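# Press a jar's lid down until it seats flat

## Task

A loose jar sits on the table. Push its lid down firmly until it clicks onto the jar around its whole edge and rests level on the rim. If one side clicks on first, push on the side that is still raised. Never let the wrist camera or its bracket (which juts out near the heel of the palm, on the little finger side) touch the lid while pressing; that is a failure. At the end the jar must be upright on the table, neither jar nor lid may still be moving, and nothing may depend on the robot holding it. Release and move the hands away when finished.

## Robot and tools

Robot: two arms, left_arm and right_arm, facing each other across a table. Each ends in an identical five-finger right hand, so the hands are not mirror images. left_arm's base is on the +y side. The words left and right are just arm names, not sides of any image.

Scene frame: origin on the table surface halfway between the arm bases, z = 0 is the table top, +z up. The state line gives each hand point's position in metres and orientation as a quaternion (w, x, y, z), plus linear (m/s) and angular (rad/s) velocity. Printed positions can be slightly wrong, more so at long reach.

Hand point and hand axes: a point 0.05 m in front of the palm, where index pad and thumb tip meet in a pinch. Its +z runs along the straightened fingers (they reach 0.06 to 0.07 m past it), +y points out of the palm, +x runs across the palm toward the little finger. Across the palm the hand extends 0.08 m on the little-finger side; on the thumb side 0.02 m with the thumb swung in front of the palm, up to 0.09 m otherwise. A wrist bracket carrying the camera sits on the little-finger side, 0.03 m beyond the point along +y and 0.11 m out across the palm. It must not touch the lid. A flat palm pressing down (palm +y pointing down) with the bracket held away from the lid, or fingertips, is safer.

execute_actions(actions): a list of actions. Each action is a table of up to 15 rows; each row lasts one 1/30 s step, and if fewer than 15 rows are given the last repeats. Every row is 28 numbers in [-1, 1]: first left_arm dx, dy, dz, rx, ry, rz, then left hand little, ring, middle, index, thumb_bend, thumb_turn, force_limit, speed; then the same 14 for the right arm and hand. Optionally 12 more numbers, 0 to 1, scale joint stiffness (left arm's 6 joints, then right's, in Joint positions order) and persist. dx..rz are an offset, in the hand point's own axes, from the hand point's measured pose at the start of that action (for a call's first action: the last reported pose). All rows in an action are measured from that same start, not cumulatively. Scale: 1.0 = 0.6 m or 180 degrees; rx, ry, rz form one rotation vector. Each step the commanded pose is clipped to 100 mm and 16 degrees from the measured pose; arm motion trails commands by about 0.17 s. An empty list just returns state and images.

Hand numbers are absolute targets, not offsets. Fingers: +1 straight, -1 fully curled. thumb_bend: +1 straight, -1 bent. thumb_turn: +1 beside the palm, -1 in front of it. Pinch about index -0.22, thumb_bend -0.75, thumb_turn -0.57. force_limit maps -1..+1 to about 0..10 N fingertip force (0..15 N for thumb motors), stopping only closing motors. speed maps -1..+1 to near zero..full (full travel 0.6 s). To keep a hand unchanged, resend its last eight numbers; before any command, send hand_measured plus hand_force_limit and hand_speed.

move(target, speed, stop_force, blocking): target is one 28-number row like above, offsets from the last reported pose; moves each hand point in a straight line, all arms finishing together, 0.5 to 10 s. speed is top path speed in m/s, 0.002 to 0.5 (default 0.25); turning up to twice that in rad/s. stop_force, 9 to 40 N, one value for both arms: an arm's path ends when its wrist sensor feels that much extra resistance along the direction of travel for two steps; it then steps back two steps and holds. Use it with very slow speed for pressing, so the target can lie beyond the contact; don't rely on it if the hand rotates during the move; omit it when lifting off something. Presses may briefly exceed stop_force. blocking=false returns after 0.5 s (not allowed with stop_force); use wait(0) to check, and stop to brake. Result adds a move: line (done, off_target, moving, held, contact, fault) and limits (paced = clipped, held = blocked steps), plus distance to target.

wait(seconds, 0 to 10): lets time pass with last commands held. stop(): brakes a running move. zoom_image(camera, region [x0,y0,x1,y1], at most 504x504 px) enlarges part of cam_high (896x504), cam_low (896x504), cam_left_wrist or cam_right_wrist (616x616, fisheye). show_instructions shows reference images. finished_scene(scene) ends the scene irrevocably and reports success.

Result lines: Hand target (where each arm is being driven), pose unreachable (clearance check altered a command), hand_measured / hand_stopped_by (moving, target, force, stalled, fault) / hand_load_n (positive when pushed open), Wrist force and torque in hand-point axes (offset up to about 4 N, noise, saturates near 50 N; force points from the surface into the arm), joint torques (noisy, offset), MOTOR HOT warnings.

Avoid: arms are stiff, so commanding even slightly past a hard contact without stop_force can trigger a fault (150 N external force or joint load limits: 135 N m for the big joints, 25.2 N m for wrist joints) that freezes the arm for 10 s. Contact hits harder at higher speed. Do not let the arms collide or push on each other. Do not tip the jar or knock anything off the table. Long holding under load heats motors; at 85 °C the arm is braked. Press down slowly with stop_force, check the lid is level from the cameras, press any high side, then open and lift clear without stop_force and confirm nothing moves.

Each tool is called after ">>>" as a command line: name --argument value for each argument, lists and objects as JSON in quotes; but a table of rows of numbers goes row by row, as --pt "numbers of a row", without its own name.

Reference images:

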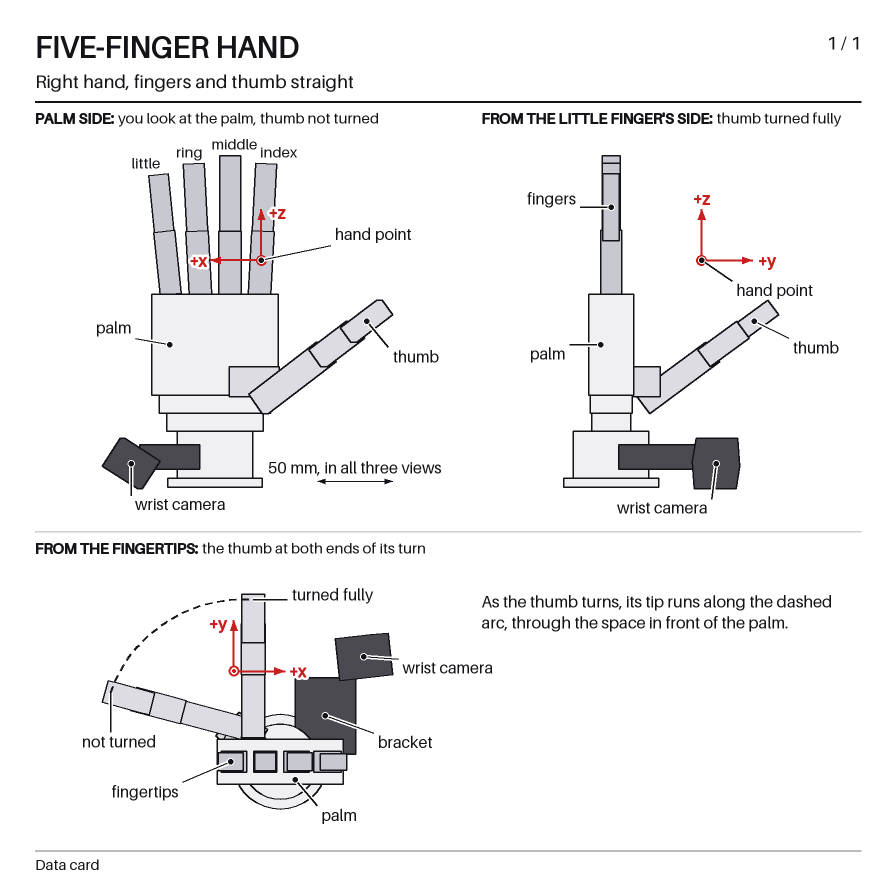

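## Session

>>> execute_actions --actions '[]'

Scene clock: 0.00 s.
left_arm: end_effector_position=(+0.3135, +0.3933, +0.4830) hand_measured=(+1.000, +1.000, +1.000, +1.000, +1.000, +1.000) hand_load_n=(+0.0, +0.0, +0.0, +0.0, +0.0, +0.0) hand_stopped_by=(target, target, target, target, target, target) hand_force_limit=0.00 hand_speed=-0.80 end_effector_quat_wxyz=(+0.009, +0.405, +0.914, -0.009) end_effector_velocity=(+0.000, +0.000, +0.000) end_effector_angular_velocity=(-0.000, -0.001, +0.000) | right_arm: end_effector_position=(+0.0865, -0.2554, +0.4892) hand_measured=(+1.000, +1.000, +1.000, +1.000, +1.000, +1.000) hand_load_n=(+0.0, +0.0, +0.0, +0.0, +0.0, +0.0) hand_stopped_by=(target, target, target, target, target, target) hand_force_limit=0.00 hand_speed=-0.80 end_effector_quat_wxyz=(+0.039, -0.386, +0.922, +0.009) end_effector_velocity=(-0.000, -0.000, -0.000) end_effector_angular_velocity=(+0.001, -0.001, +0.000)
Joint positions: left_arm=[ 0.537 -1.732  1.33   1.948  1.572 -1.917] | right_arm=[-1.181 -1.753  1.32   1.923  1.559 -1.885]
Joint velocities: left_arm=[ 0.    -0.    -0.001  0.    -0.001  0.   ] | right_arm=[ 0.    -0.001  0.001 -0.001 -0.    -0.   ]
Joint torques (N m, as the arm reports them, + toward a larger angle): no reading
Motor temperatures (°C, as the motors report them): left_arm=[30 29 32 37 36 36] | right_arm=[33 32 30 40 36 40]
Wrist force (N, on the end effector, along its own x y z axes, offset not removed): no reading
Wrist torque (N m, same axes, about the end effector's origin, offset not removed): no reading
Hand target (left_arm): +0.313, +0.393, +0.483; +0.009, +0.405, +0.914, -0.009
Hand target (right_arm): +0.086, -0.255, +0.489; +0.039, -0.386, +0.922, +0.009
Joint stiffness scale: left_arm=[1. 1. 1. 1. 1. 1.] | right_arm=[1. 1. 1. 1. 1. 1.]

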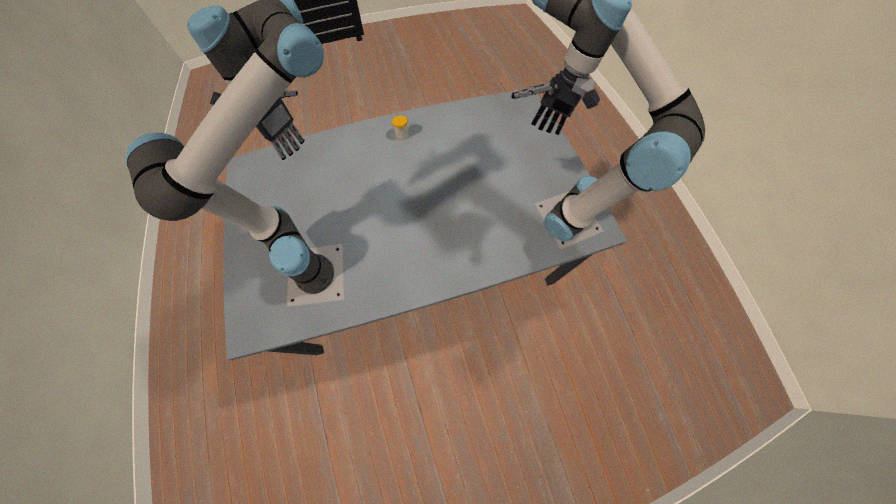

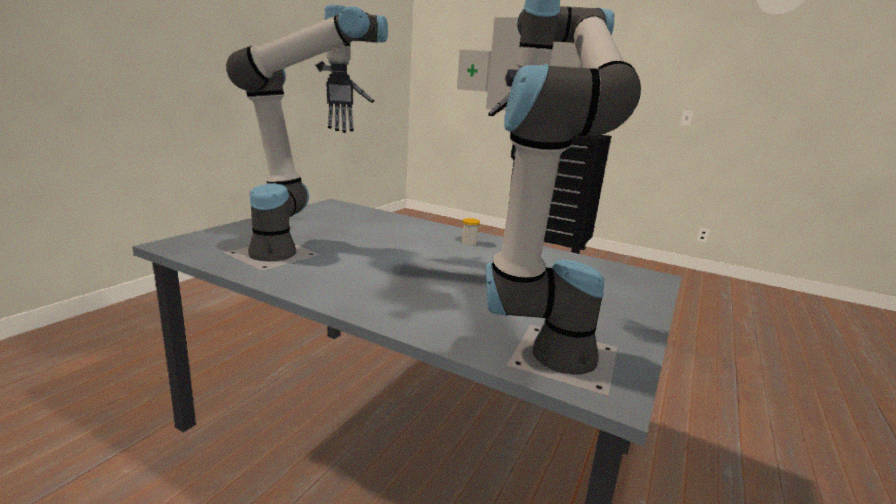

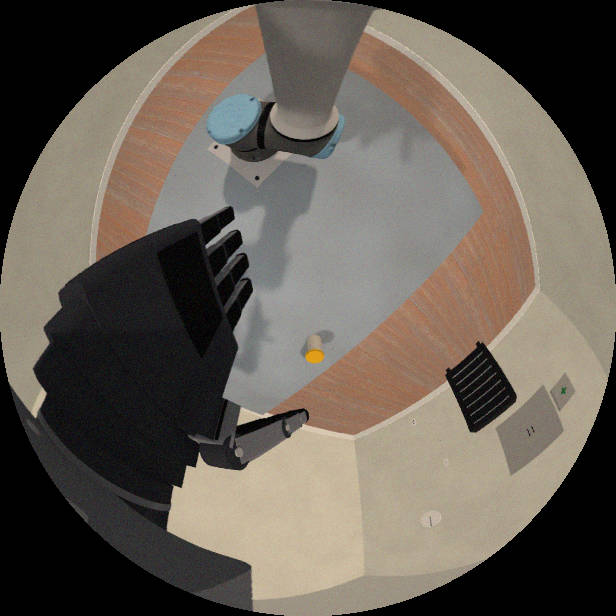

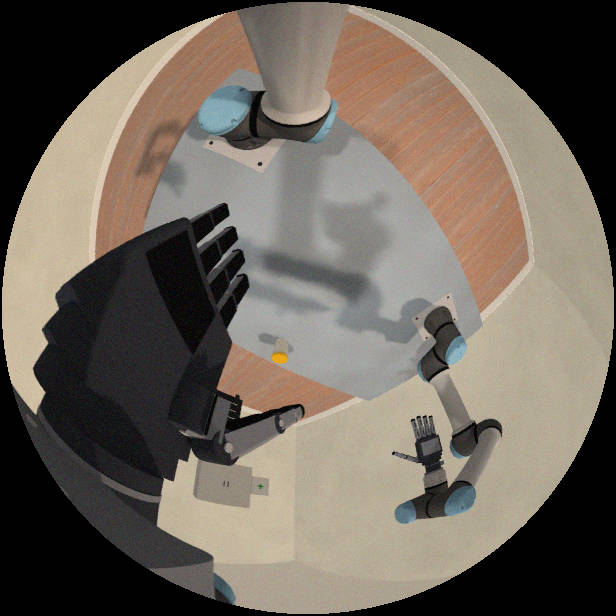

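>>> zoom_image --camera "cam_high" --region '[340, 80, 460, 160]'

>>> zoom_image --camera "cam_low" --region '[430, 200, 510, 260]'

Region (340, 80, 460, 160) of cam_high's 896x504 image, scaled by 4.200, with more detail than that image has.

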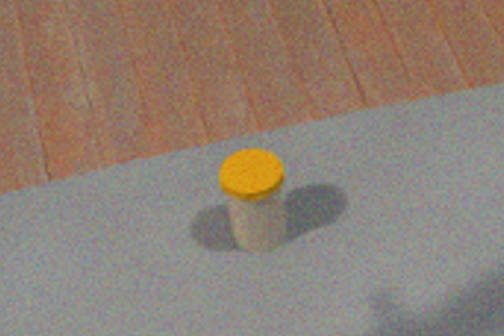

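Region (430, 200, 510, 260) of cam_low's 896x504 image, scaled by 6.300, with more detail than that image has; it fills the top 378 rows of this view, and the rest is white.

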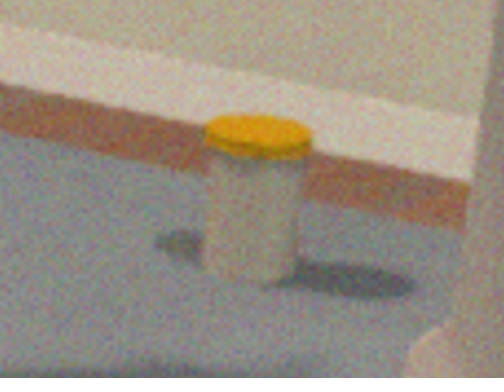

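>>> zoom_image --camera "cam_right_wrist" --region '[240, 270, 520, 550]'

>>> zoom_image --camera "cam_right_wrist" --region '[150, 60, 400, 310]'

>>> zoom_image --camera "cam_left_wrist" --region '[250, 300, 370, 420]'

Region (240, 270, 520, 550) of cam_right_wrist's 616x616 image, scaled by 1.800, with more detail than that image has.

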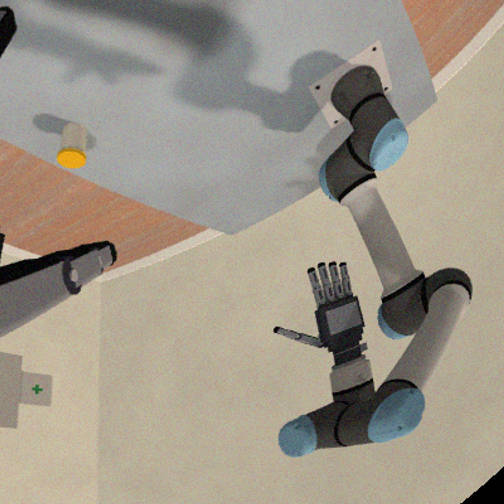

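Region (150, 60, 400, 310) of cam_right_wrist's 616x616 image, scaled by 2.016, with more detail than that image has.

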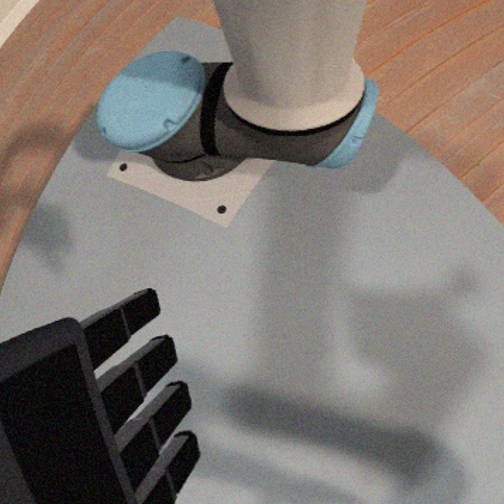

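Region (250, 300, 370, 420) of cam_left_wrist's 616x616 image, scaled by 4.200, with more detail than that image has.

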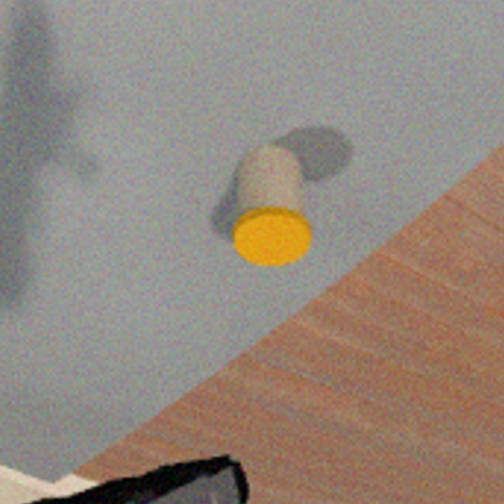

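>>> move --target '[-0.8855,-0.147,0.4528,-0.3697,-0.3945,0.4075,1,1,1,1,1,1,0,-0.8,0,0,0,0,0,0,1,1,1,1,1,1,0,-0.8]' --speed 0.45

Scene clock: 68.27 s.
left_arm: end_effector_position=(+0.6056, -0.0662, +0.2242) hand_measured=(+1.000, +1.000, +1.000, +1.000, +1.000, +1.000) hand_load_n=(+0.0, +0.0, +0.0, +0.0, +0.0, +0.0) hand_stopped_by=(target, target, target, target, target, target) hand_force_limit=0.00 hand_speed=-0.80 end_effector_quat_wxyz=(+0.668, +0.670, +0.231, +0.229) end_effector_velocity=(-0.002, -0.003, -0.001) end_effector_angular_velocity=(-0.001, -0.001, -0.012) | right_arm: end_effector_position=(+0.0865, -0.2554, +0.4892) hand_measured=(+1.000, +1.000, +1.000, +1.000, +1.000, +1.000) hand_load_n=(+0.0, +0.0, +0.0, +0.0, +0.0, +0.0) hand_stopped_by=(target, target, target, target, target, target) hand_force_limit=0.00 hand_speed=-0.80 end_effector_quat_wxyz=(+0.039, -0.386, +0.922, +0.009) end_effector_velocity=(+0.000, +0.000, +0.000) end_effector_angular_velocity=(+0.000, -0.000, +0.000)
Joint positions: left_arm=[ 0.776 -0.973  1.662 -0.686  1.537 -0.002] | right_arm=[-1.181 -1.753  1.32   1.923  1.559 -1.885]
Joint velocities: left_arm=[-0.     0.004 -0.003 -0.002  0.011  0.   ] | right_arm=[ 0.     0.    -0.001 -0.     0.     0.   ]
Joint torques (N m, as the arm reports them, + toward a larger angle): left_arm=[  1.33 -38.84 -17.03  -1.88   0.1    0.53] | right_arm=[  0.97  -9.84 -17.91   2.04  -0.13   0.08]
Motor temperatures (°C, as the motors report them): left_arm=[30 29 32 37 36 36] | right_arm=[33 32 30 40 36 40]
Wrist force (N, on the end effector, along its own x y z axes, offset not removed): left_arm=[-2.0 -2.8 -2.0] | right_arm=[-3.6 -1.0 0.2]
Wrist torque (N m, same axes, about the end effector's origin, offset not removed): left_arm=[-0.13 0.40 -0.42] | right_arm=[-0.12 0.64 -0.25]
Hand target (left_arm): +0.607, -0.066, +0.224; +0.668, +0.669, +0.230, +0.229
Hand target (right_arm): +0.086, -0.255, +0.489; +0.039, -0.386, +0.922, +0.009
Off the commanded pose (left_arm): 0.001 m, 0 deg.
Off the commanded pose (right_arm): 0.000 m, 0 deg.
Joint stiffness scale: left_arm=[1. 1. 1. 1. 1. 1.] | right_arm=[1. 1. 1. 1. 1. 1.]
move: done; limits=paced

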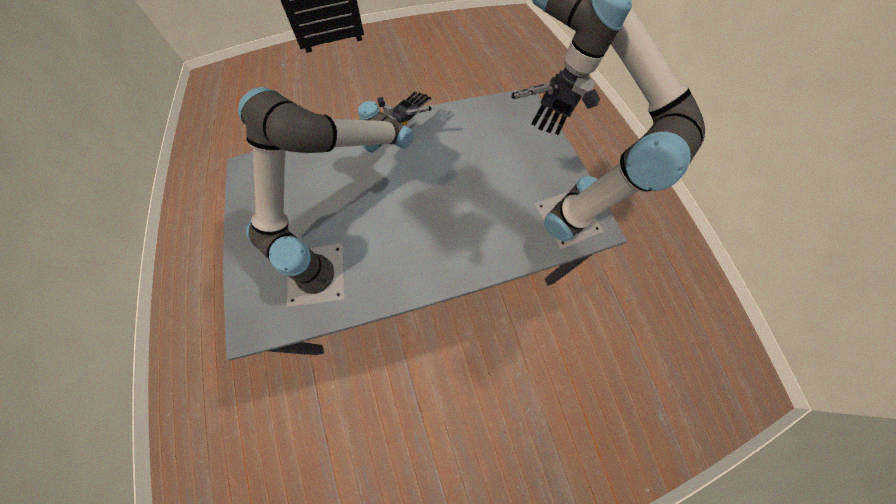

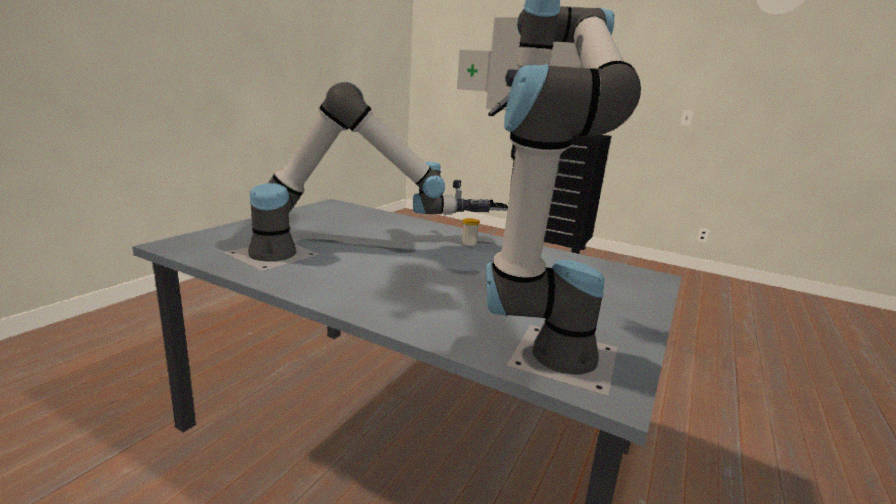

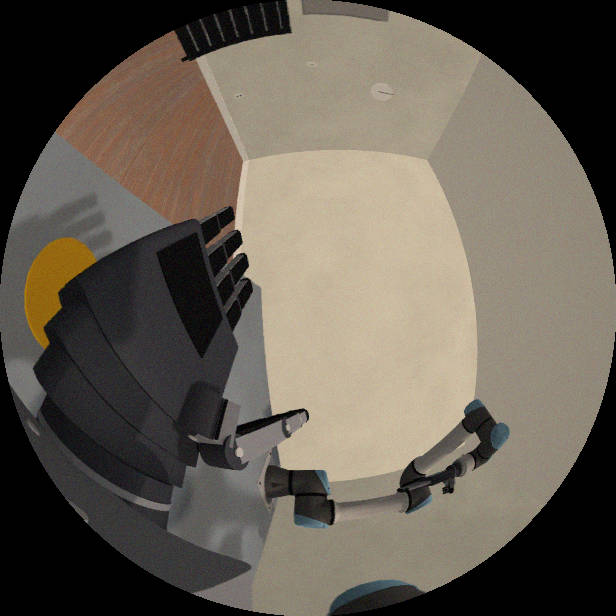

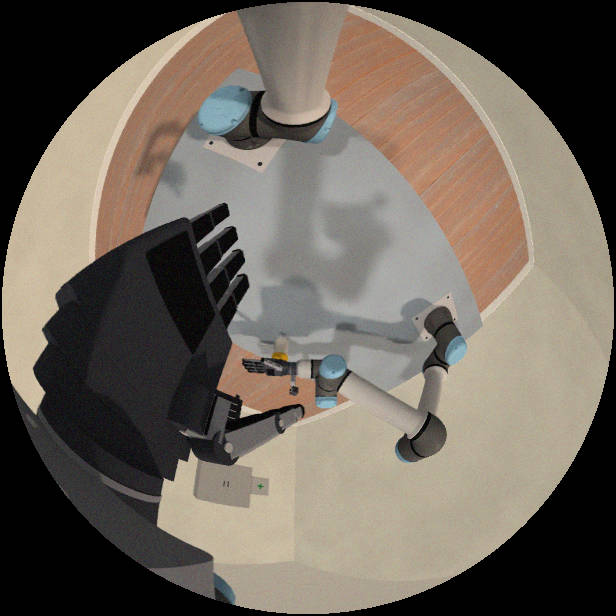

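>>> zoom_image --camera "cam_left_wrist" --region '[0, 200, 180, 380]'

>>> zoom_image --camera "cam_low" --region '[400, 160, 520, 260]'

>>> zoom_image --camera "cam_right_wrist" --region '[230, 320, 350, 420]'

Region (0, 200, 180, 380) of cam_left_wrist's 616x616 image, scaled by 2.800, with more detail than that image has.

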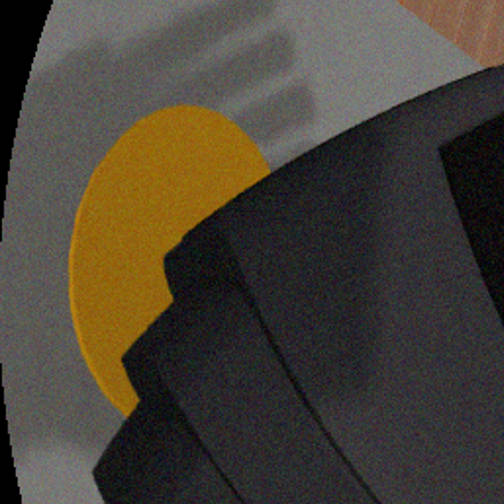

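Region (400, 160, 520, 260) of cam_low's 896x504 image, scaled by 4.200, with more detail than that image has.

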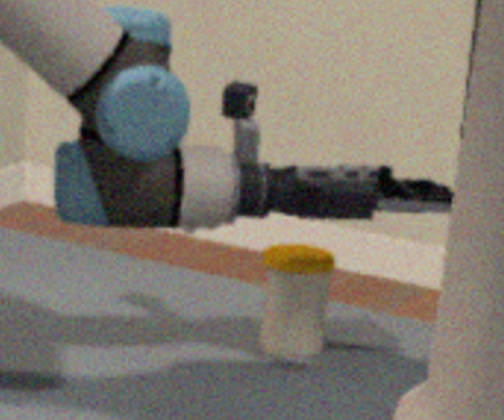

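Region (230, 320, 350, 420) of cam_right_wrist's 616x616 image, scaled by 4.200, with more detail than that image has.

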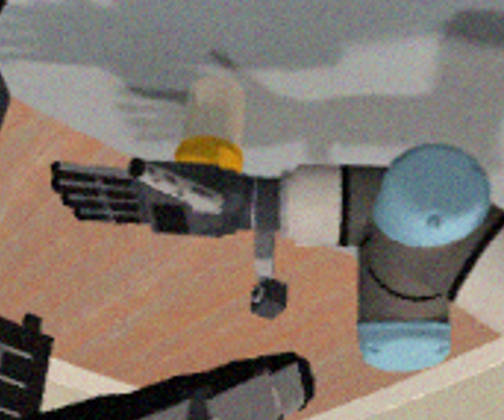

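>>> move --target '[0.0683,-0.058,-0.0217,0,0,0,1,1,1,1,1,1,0,-0.8,0,0,0,0,0,0,1,1,1,1,1,1,0,-0.8]' --speed 0.15

Scene clock: 83.83 s.
left_arm: end_effector_position=(+0.6296, -0.0314, +0.1906) hand_measured=(+1.000, +1.000, +1.000, +1.000, +1.000, +1.000) hand_load_n=(+0.0, +0.0, +0.0, +0.0, +0.0, +0.0) hand_stopped_by=(target, target, target, target, target, target) hand_force_limit=0.00 hand_speed=-0.80 end_effector_quat_wxyz=(+0.668, +0.669, +0.231, +0.229) end_effector_velocity=(-0.002, -0.002, +0.003) end_effector_angular_velocity=(-0.010, -0.008, -0.013) | right_arm: end_effector_position=(+0.0865, -0.2554, +0.4892) hand_measured=(+1.000, +1.000, +1.000, +1.000, +1.000, +1.000) hand_load_n=(+0.0, +0.0, +0.0, +0.0, +0.0, +0.0) hand_stopped_by=(target, target, target, target, target, target) hand_force_limit=0.00 hand_speed=-0.80 end_effector_quat_wxyz=(+0.039, -0.386, +0.922, +0.009) end_effector_velocity=(+0.000, +0.000, +0.000) end_effector_angular_velocity=(+0.000, -0.001, +0.001)
Joint positions: left_arm=[ 0.851 -0.925  1.688 -0.761  1.611 -0.002] | right_arm=[-1.181 -1.753  1.32   1.923  1.559 -1.885]
Joint velocities: left_arm=[ 0.    -0.    -0.    -0.013  0.013 -0.   ] | right_arm=[-0.     0.    -0.001 -0.    -0.    -0.001]
Joint torques (N m, as the arm reports them, + toward a larger angle): left_arm=[ -0.43 -39.24 -13.87  -2.18   0.24   0.24] | right_arm=[  0.4  -10.39 -17.31   2.06   0.01   0.17]
Motor temperatures (°C, as the motors report them): left_arm=[30 29 32 37 36 36] | right_arm=[33 32 30 40 36 40]
Wrist force (N, on the end effector, along its own x y z axes, offset not removed): left_arm=[0.8 1.7 -2.2] | right_arm=[-2.0 -2.0 1.2]
Wrist torque (N m, same axes, about the end effector's origin, offset not removed): left_arm=[0.37 0.10 -0.09] | right_arm=[-0.35 0.44 -0.31]
Hand target (left_arm): +0.630, -0.031, +0.189; +0.668, +0.670, +0.231, +0.229
Hand target (right_arm): +0.086, -0.255, +0.489; +0.039, -0.386, +0.922, +0.009
Off the commanded pose (left_arm): 0.001 m, 0 deg.
Off the commanded pose (right_arm): 0.000 m, 0 deg.
Joint stiffness scale: left_arm=[1. 1. 1. 1. 1. 1.] | right_arm=[1. 1. 1. 1. 1. 1.]
move: done

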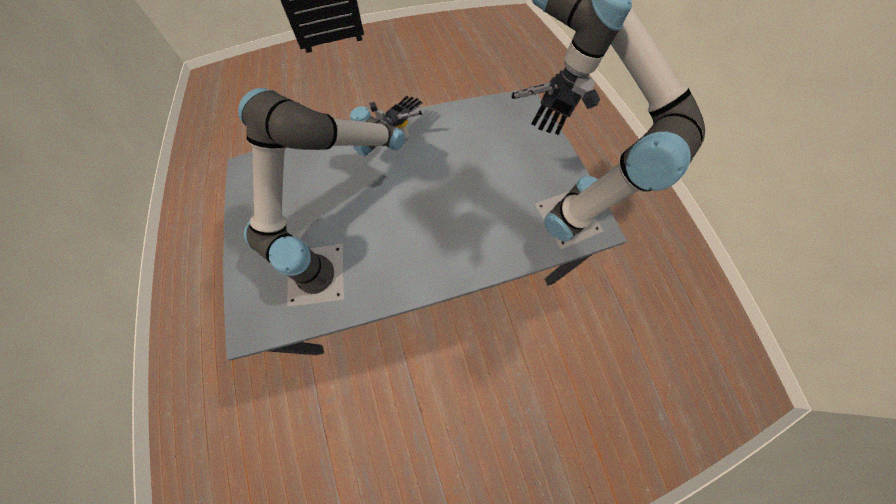

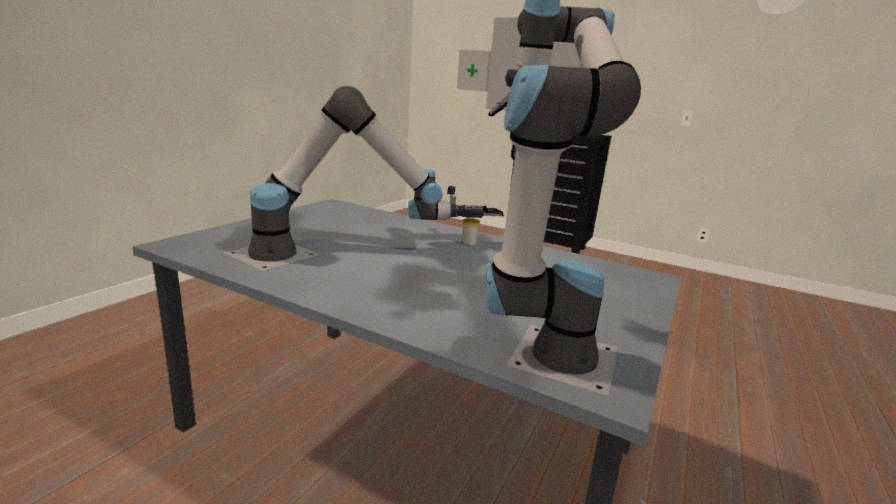

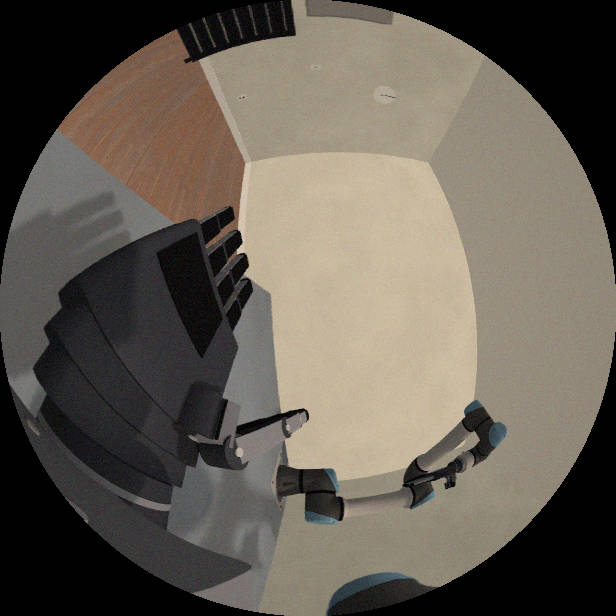

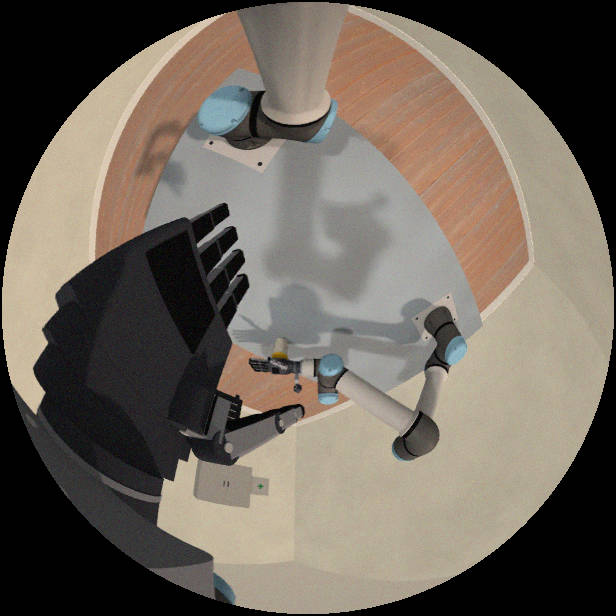

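>>> zoom_image --camera "cam_low" --region '[420, 180, 510, 255]'

>>> zoom_image --camera "cam_high" --region '[350, 85, 440, 155]'

>>> zoom_image --camera "cam_right_wrist" --region '[240, 325, 330, 400]'

Region (420, 180, 510, 255) of cam_low's 896x504 image, scaled by 5.600, with more detail than that image has.

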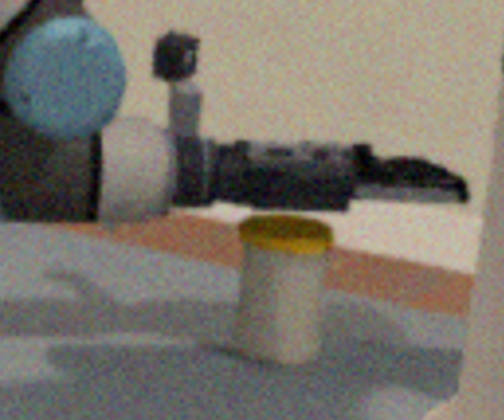

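Region (350, 85, 440, 155) of cam_high's 896x504 image, scaled by 5.600, with more detail than that image has.

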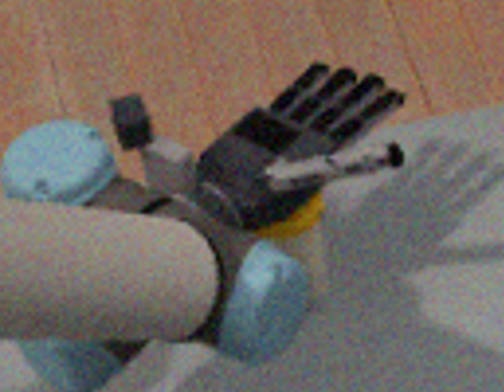

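Region (240, 325, 330, 400) of cam_right_wrist's 616x616 image, scaled by 5.600, with more detail than that image has.

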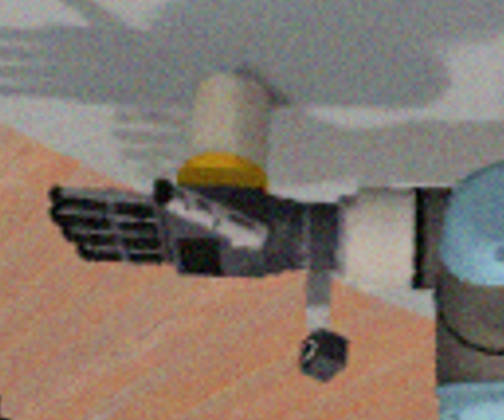

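>>> move --target '[0,-0.028,0,0,0,0,1,1,1,1,1,1,0,-0.8,0,0,0,0,0,0,1,1,1,1,1,1,0,-0.8]' --speed 0.06 --stop_force 15

>>> zoom_image --camera "cam_low" --region '[420, 180, 510, 255]'

Scene clock: 91.47 s.
left_arm: end_effector_position=(+0.6297, -0.0319, +0.1755) hand_measured=(+1.000, +1.000, +1.000, +1.000, +1.000, +1.000) hand_load_n=(+0.0, +0.0, +0.0, +0.0, +0.0, +0.0) hand_stopped_by=(target, target, target, target, target, target) hand_force_limit=0.00 hand_speed=-0.80 end_effector_quat_wxyz=(+0.669, +0.669, +0.231, +0.229) end_effector_velocity=(+0.000, -0.000, +0.001) end_effector_angular_velocity=(-0.005, -0.005, +0.001) | right_arm: end_effector_position=(+0.0865, -0.2554, +0.4892) hand_measured=(+1.000, +1.000, +1.000, +1.000, +1.000, +1.000) hand_load_n=(+0.0, +0.0, +0.0, +0.0, +0.0, +0.0) hand_stopped_by=(target, target, target, target, target, target) hand_force_limit=0.00 hand_speed=-0.80 end_effector_quat_wxyz=(+0.039, -0.386, +0.922, +0.009) end_effector_velocity=(-0.000, -0.000, +0.000) end_effector_angular_velocity=(-0.000, +0.000, +0.001)
Joint positions: left_arm=[ 0.851 -0.898  1.692 -0.793  1.612 -0.002] | right_arm=[-1.181 -1.753  1.32   1.923  1.559 -1.885]
Joint velocities: left_arm=[-0.     0.001  0.    -0.007 -0.001  0.   ] | right_arm=[ 0.    -0.001  0.     0.001  0.    -0.   ]
Joint torques (N m, as the arm reports them, + toward a larger angle): left_arm=[ -1.97 -39.67 -13.42  -1.88  -0.6    0.15] | right_arm=[  1.26  -9.11 -17.46   2.17   0.08   0.23]
Motor temperatures (°C, as the motors report them): left_arm=[30 29 32 37 36 36] | right_arm=[33 32 30 40 36 40]
Wrist force (N, on the end effector, along its own x y z axes, offset not removed): left_arm=[1.4 -4.8 -0.4] | right_arm=[0.1 -1.0 0.5]
Wrist torque (N m, same axes, about the end effector's origin, offset not removed): left_arm=[-0.46 -0.28 -0.33] | right_arm=[-0.11 0.05 -0.01]
Hand target (left_arm): +0.630, -0.031, +0.174; +0.668, +0.669, +0.231, +0.229
Hand target (right_arm): +0.086, -0.255, +0.489; +0.039, -0.386, +0.922, +0.009
Off the commanded pose (left_arm): 0.002 m, 0 deg.
Off the commanded pose (right_arm): 0.000 m, 0 deg.
Joint stiffness scale: left_arm=[1. 1. 1. 1. 1. 1.] | right_arm=[1. 1. 1. 1. 1. 1.]
move: done

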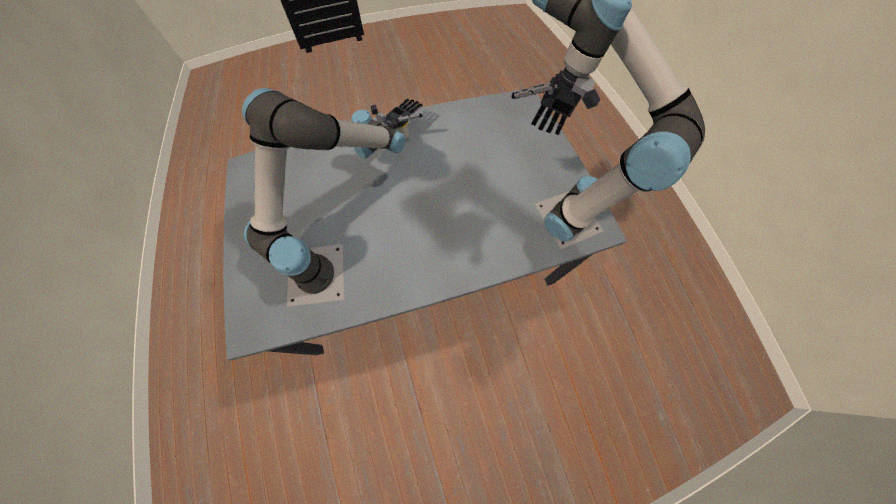

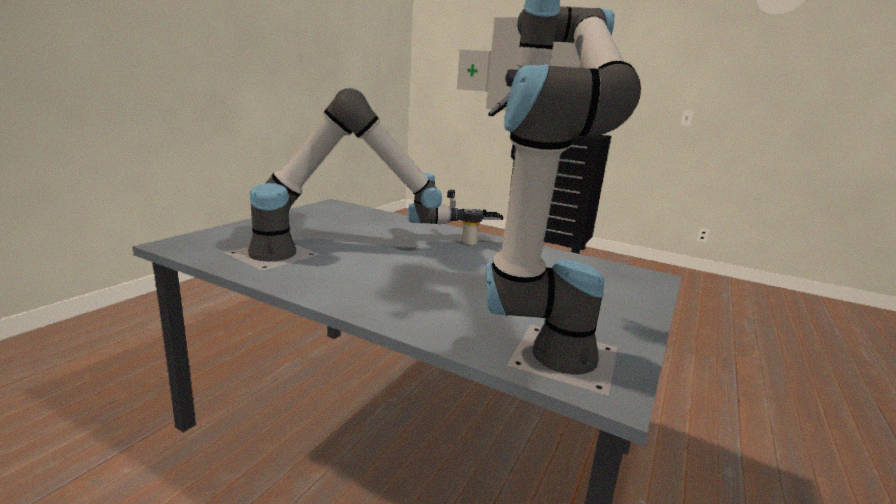

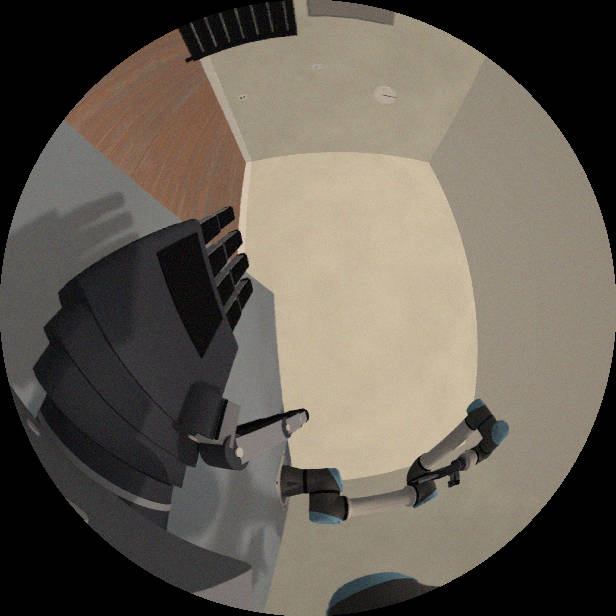

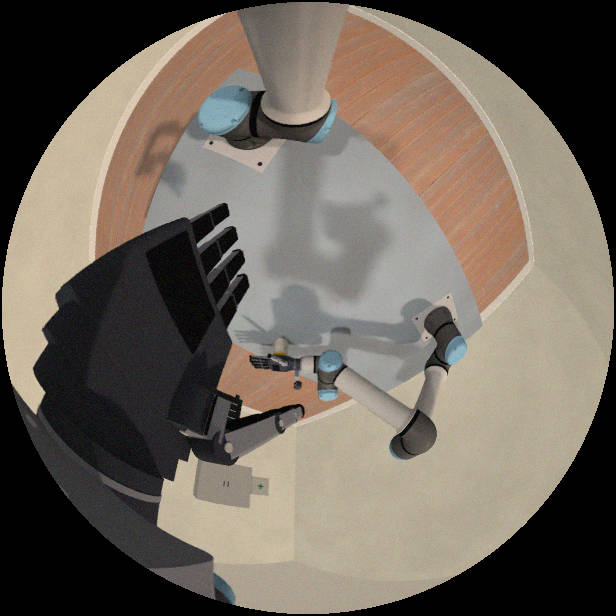

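Region (420, 180, 510, 255) of cam_low's 896x504 image, scaled by 5.600, with more detail than that image has.

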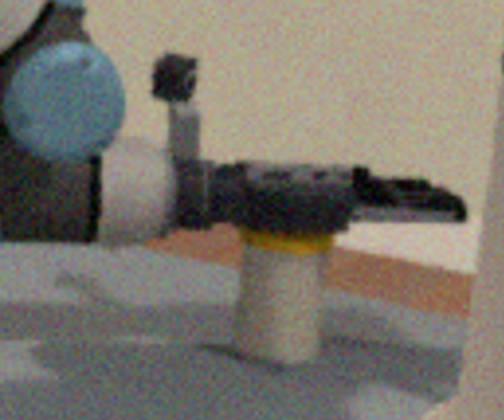

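>>> move --target '[0,-0.03,0,0,0,0,1,1,1,1,1,1,0,-0.8,0,0,0,0,0,0,1,1,1,1,1,1,0,-0.8]' --speed 0.01 --stop_force 40

>>> zoom_image --camera "cam_low" --region '[420, 180, 510, 255]'

Scene clock: 94.70 s.
left_arm: end_effector_position=(+0.6307, -0.0330, +0.1691) hand_measured=(+1.000, +1.000, +1.000, +1.000, +1.000, +1.000) hand_load_n=(+0.0, +0.0, +0.0, +0.0, +0.0, +0.0) hand_stopped_by=(target, target, target, target, target, target) hand_force_limit=0.00 hand_speed=-0.80 end_effector_quat_wxyz=(+0.674, +0.663, +0.228, +0.231) end_effector_velocity=(+0.001, +0.000, -0.000) end_effector_angular_velocity=(-0.004, -0.004, +0.000) | right_arm: end_effector_position=(+0.0865, -0.2554, +0.4892) hand_measured=(+1.000, +1.000, +1.000, +1.000, +1.000, +1.000) hand_load_n=(+0.0, +0.0, +0.0, +0.0, +0.0, +0.0) hand_stopped_by=(target, target, target, target, target, target) hand_force_limit=0.00 hand_speed=-0.80 end_effector_quat_wxyz=(+0.039, -0.386, +0.922, +0.009) end_effector_velocity=(-0.001, -0.000, +0.000) end_effector_angular_velocity=(-0.000, +0.000, +0.001)
Joint positions: left_arm=[ 0.851 -0.879  1.693 -0.831  1.612 -0.002] | right_arm=[-1.181 -1.753  1.32   1.923  1.559 -1.885]
Joint velocities: left_arm=[ 0.001  0.003 -0.    -0.008  0.001 -0.   ] | right_arm=[ 0.001 -0.001  0.001  0.001  0.    -0.   ]
Joint torques (N m, as the arm reports them, + toward a larger angle): left_arm=[ -1.35 -32.41 -10.58  -0.53  -0.19   0.06] | right_arm=[  1.2  -10.29 -16.88   2.15   0.08   0.06]
Motor temperatures (°C, as the motors report them): left_arm=[30 29 32 37 36 36] | right_arm=[33 32 30 40 36 40]
Wrist force (N, on the end effector, along its own x y z axes, offset not removed): left_arm=[0.4 9.5 -3.6] | right_arm=[-1.9 -2.1 1.6]
Wrist torque (N m, same axes, about the end effector's origin, offset not removed): left_arm=[0.95 0.27 0.02] | right_arm=[-0.33 0.35 -0.05]
Hand target (left_arm): +0.630, -0.032, +0.158; +0.669, +0.669, +0.231, +0.229
Hand target (right_arm): +0.086, -0.255, +0.489; +0.039, -0.386, +0.922, +0.009
Off the commanded pose (left_arm): 0.012 m, 1 deg.
Off the commanded pose (right_arm): 0.000 m, 0 deg.
Joint stiffness scale: left_arm=[1. 1. 1. 1. 1. 1.] | right_arm=[1. 1. 1. 1. 1. 1.]
move: off_target (left_arm)

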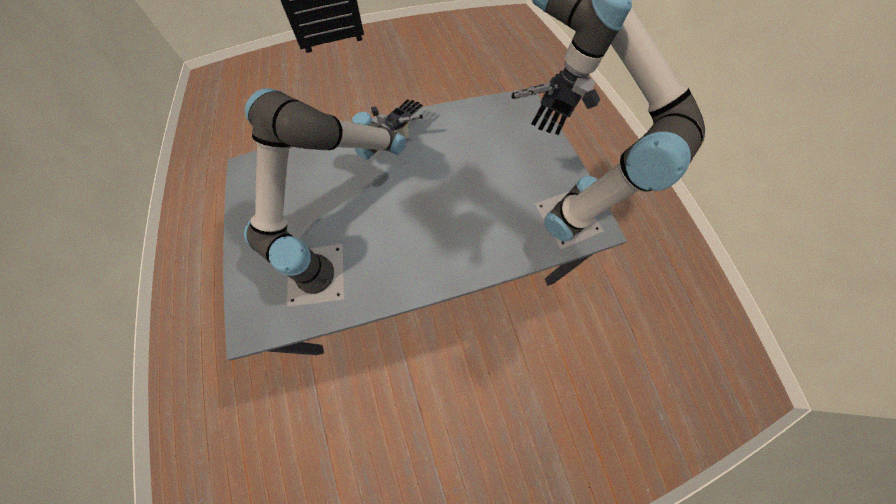

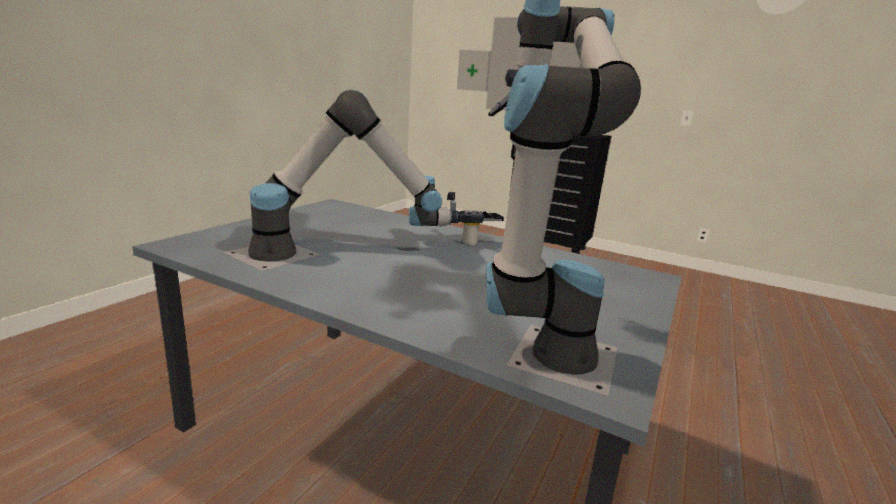

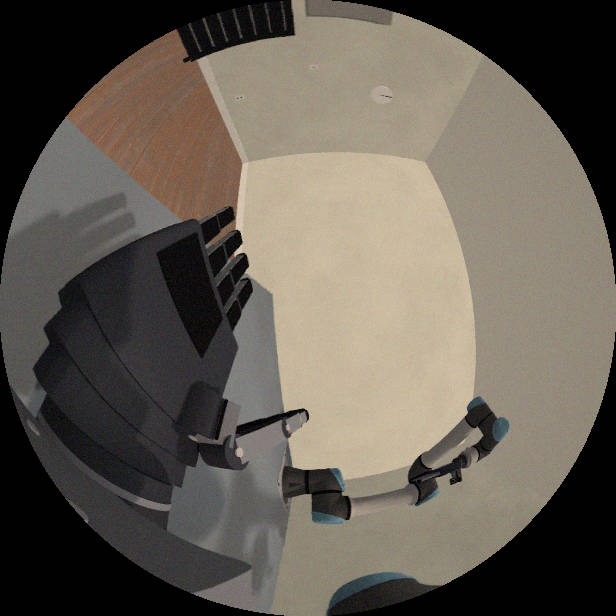

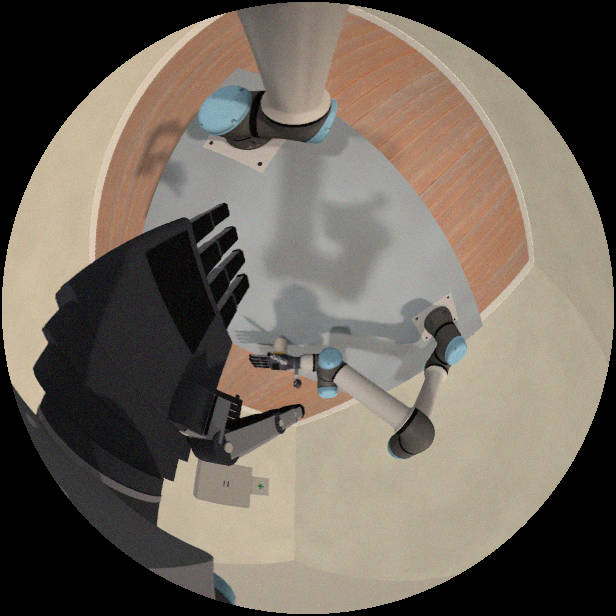

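Region (420, 180, 510, 255) of cam_low's 896x504 image, scaled by 5.600, with more detail than that image has.

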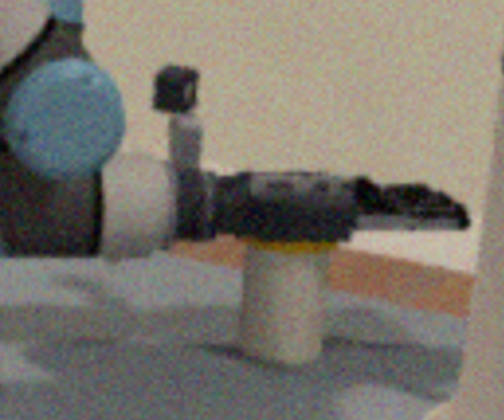

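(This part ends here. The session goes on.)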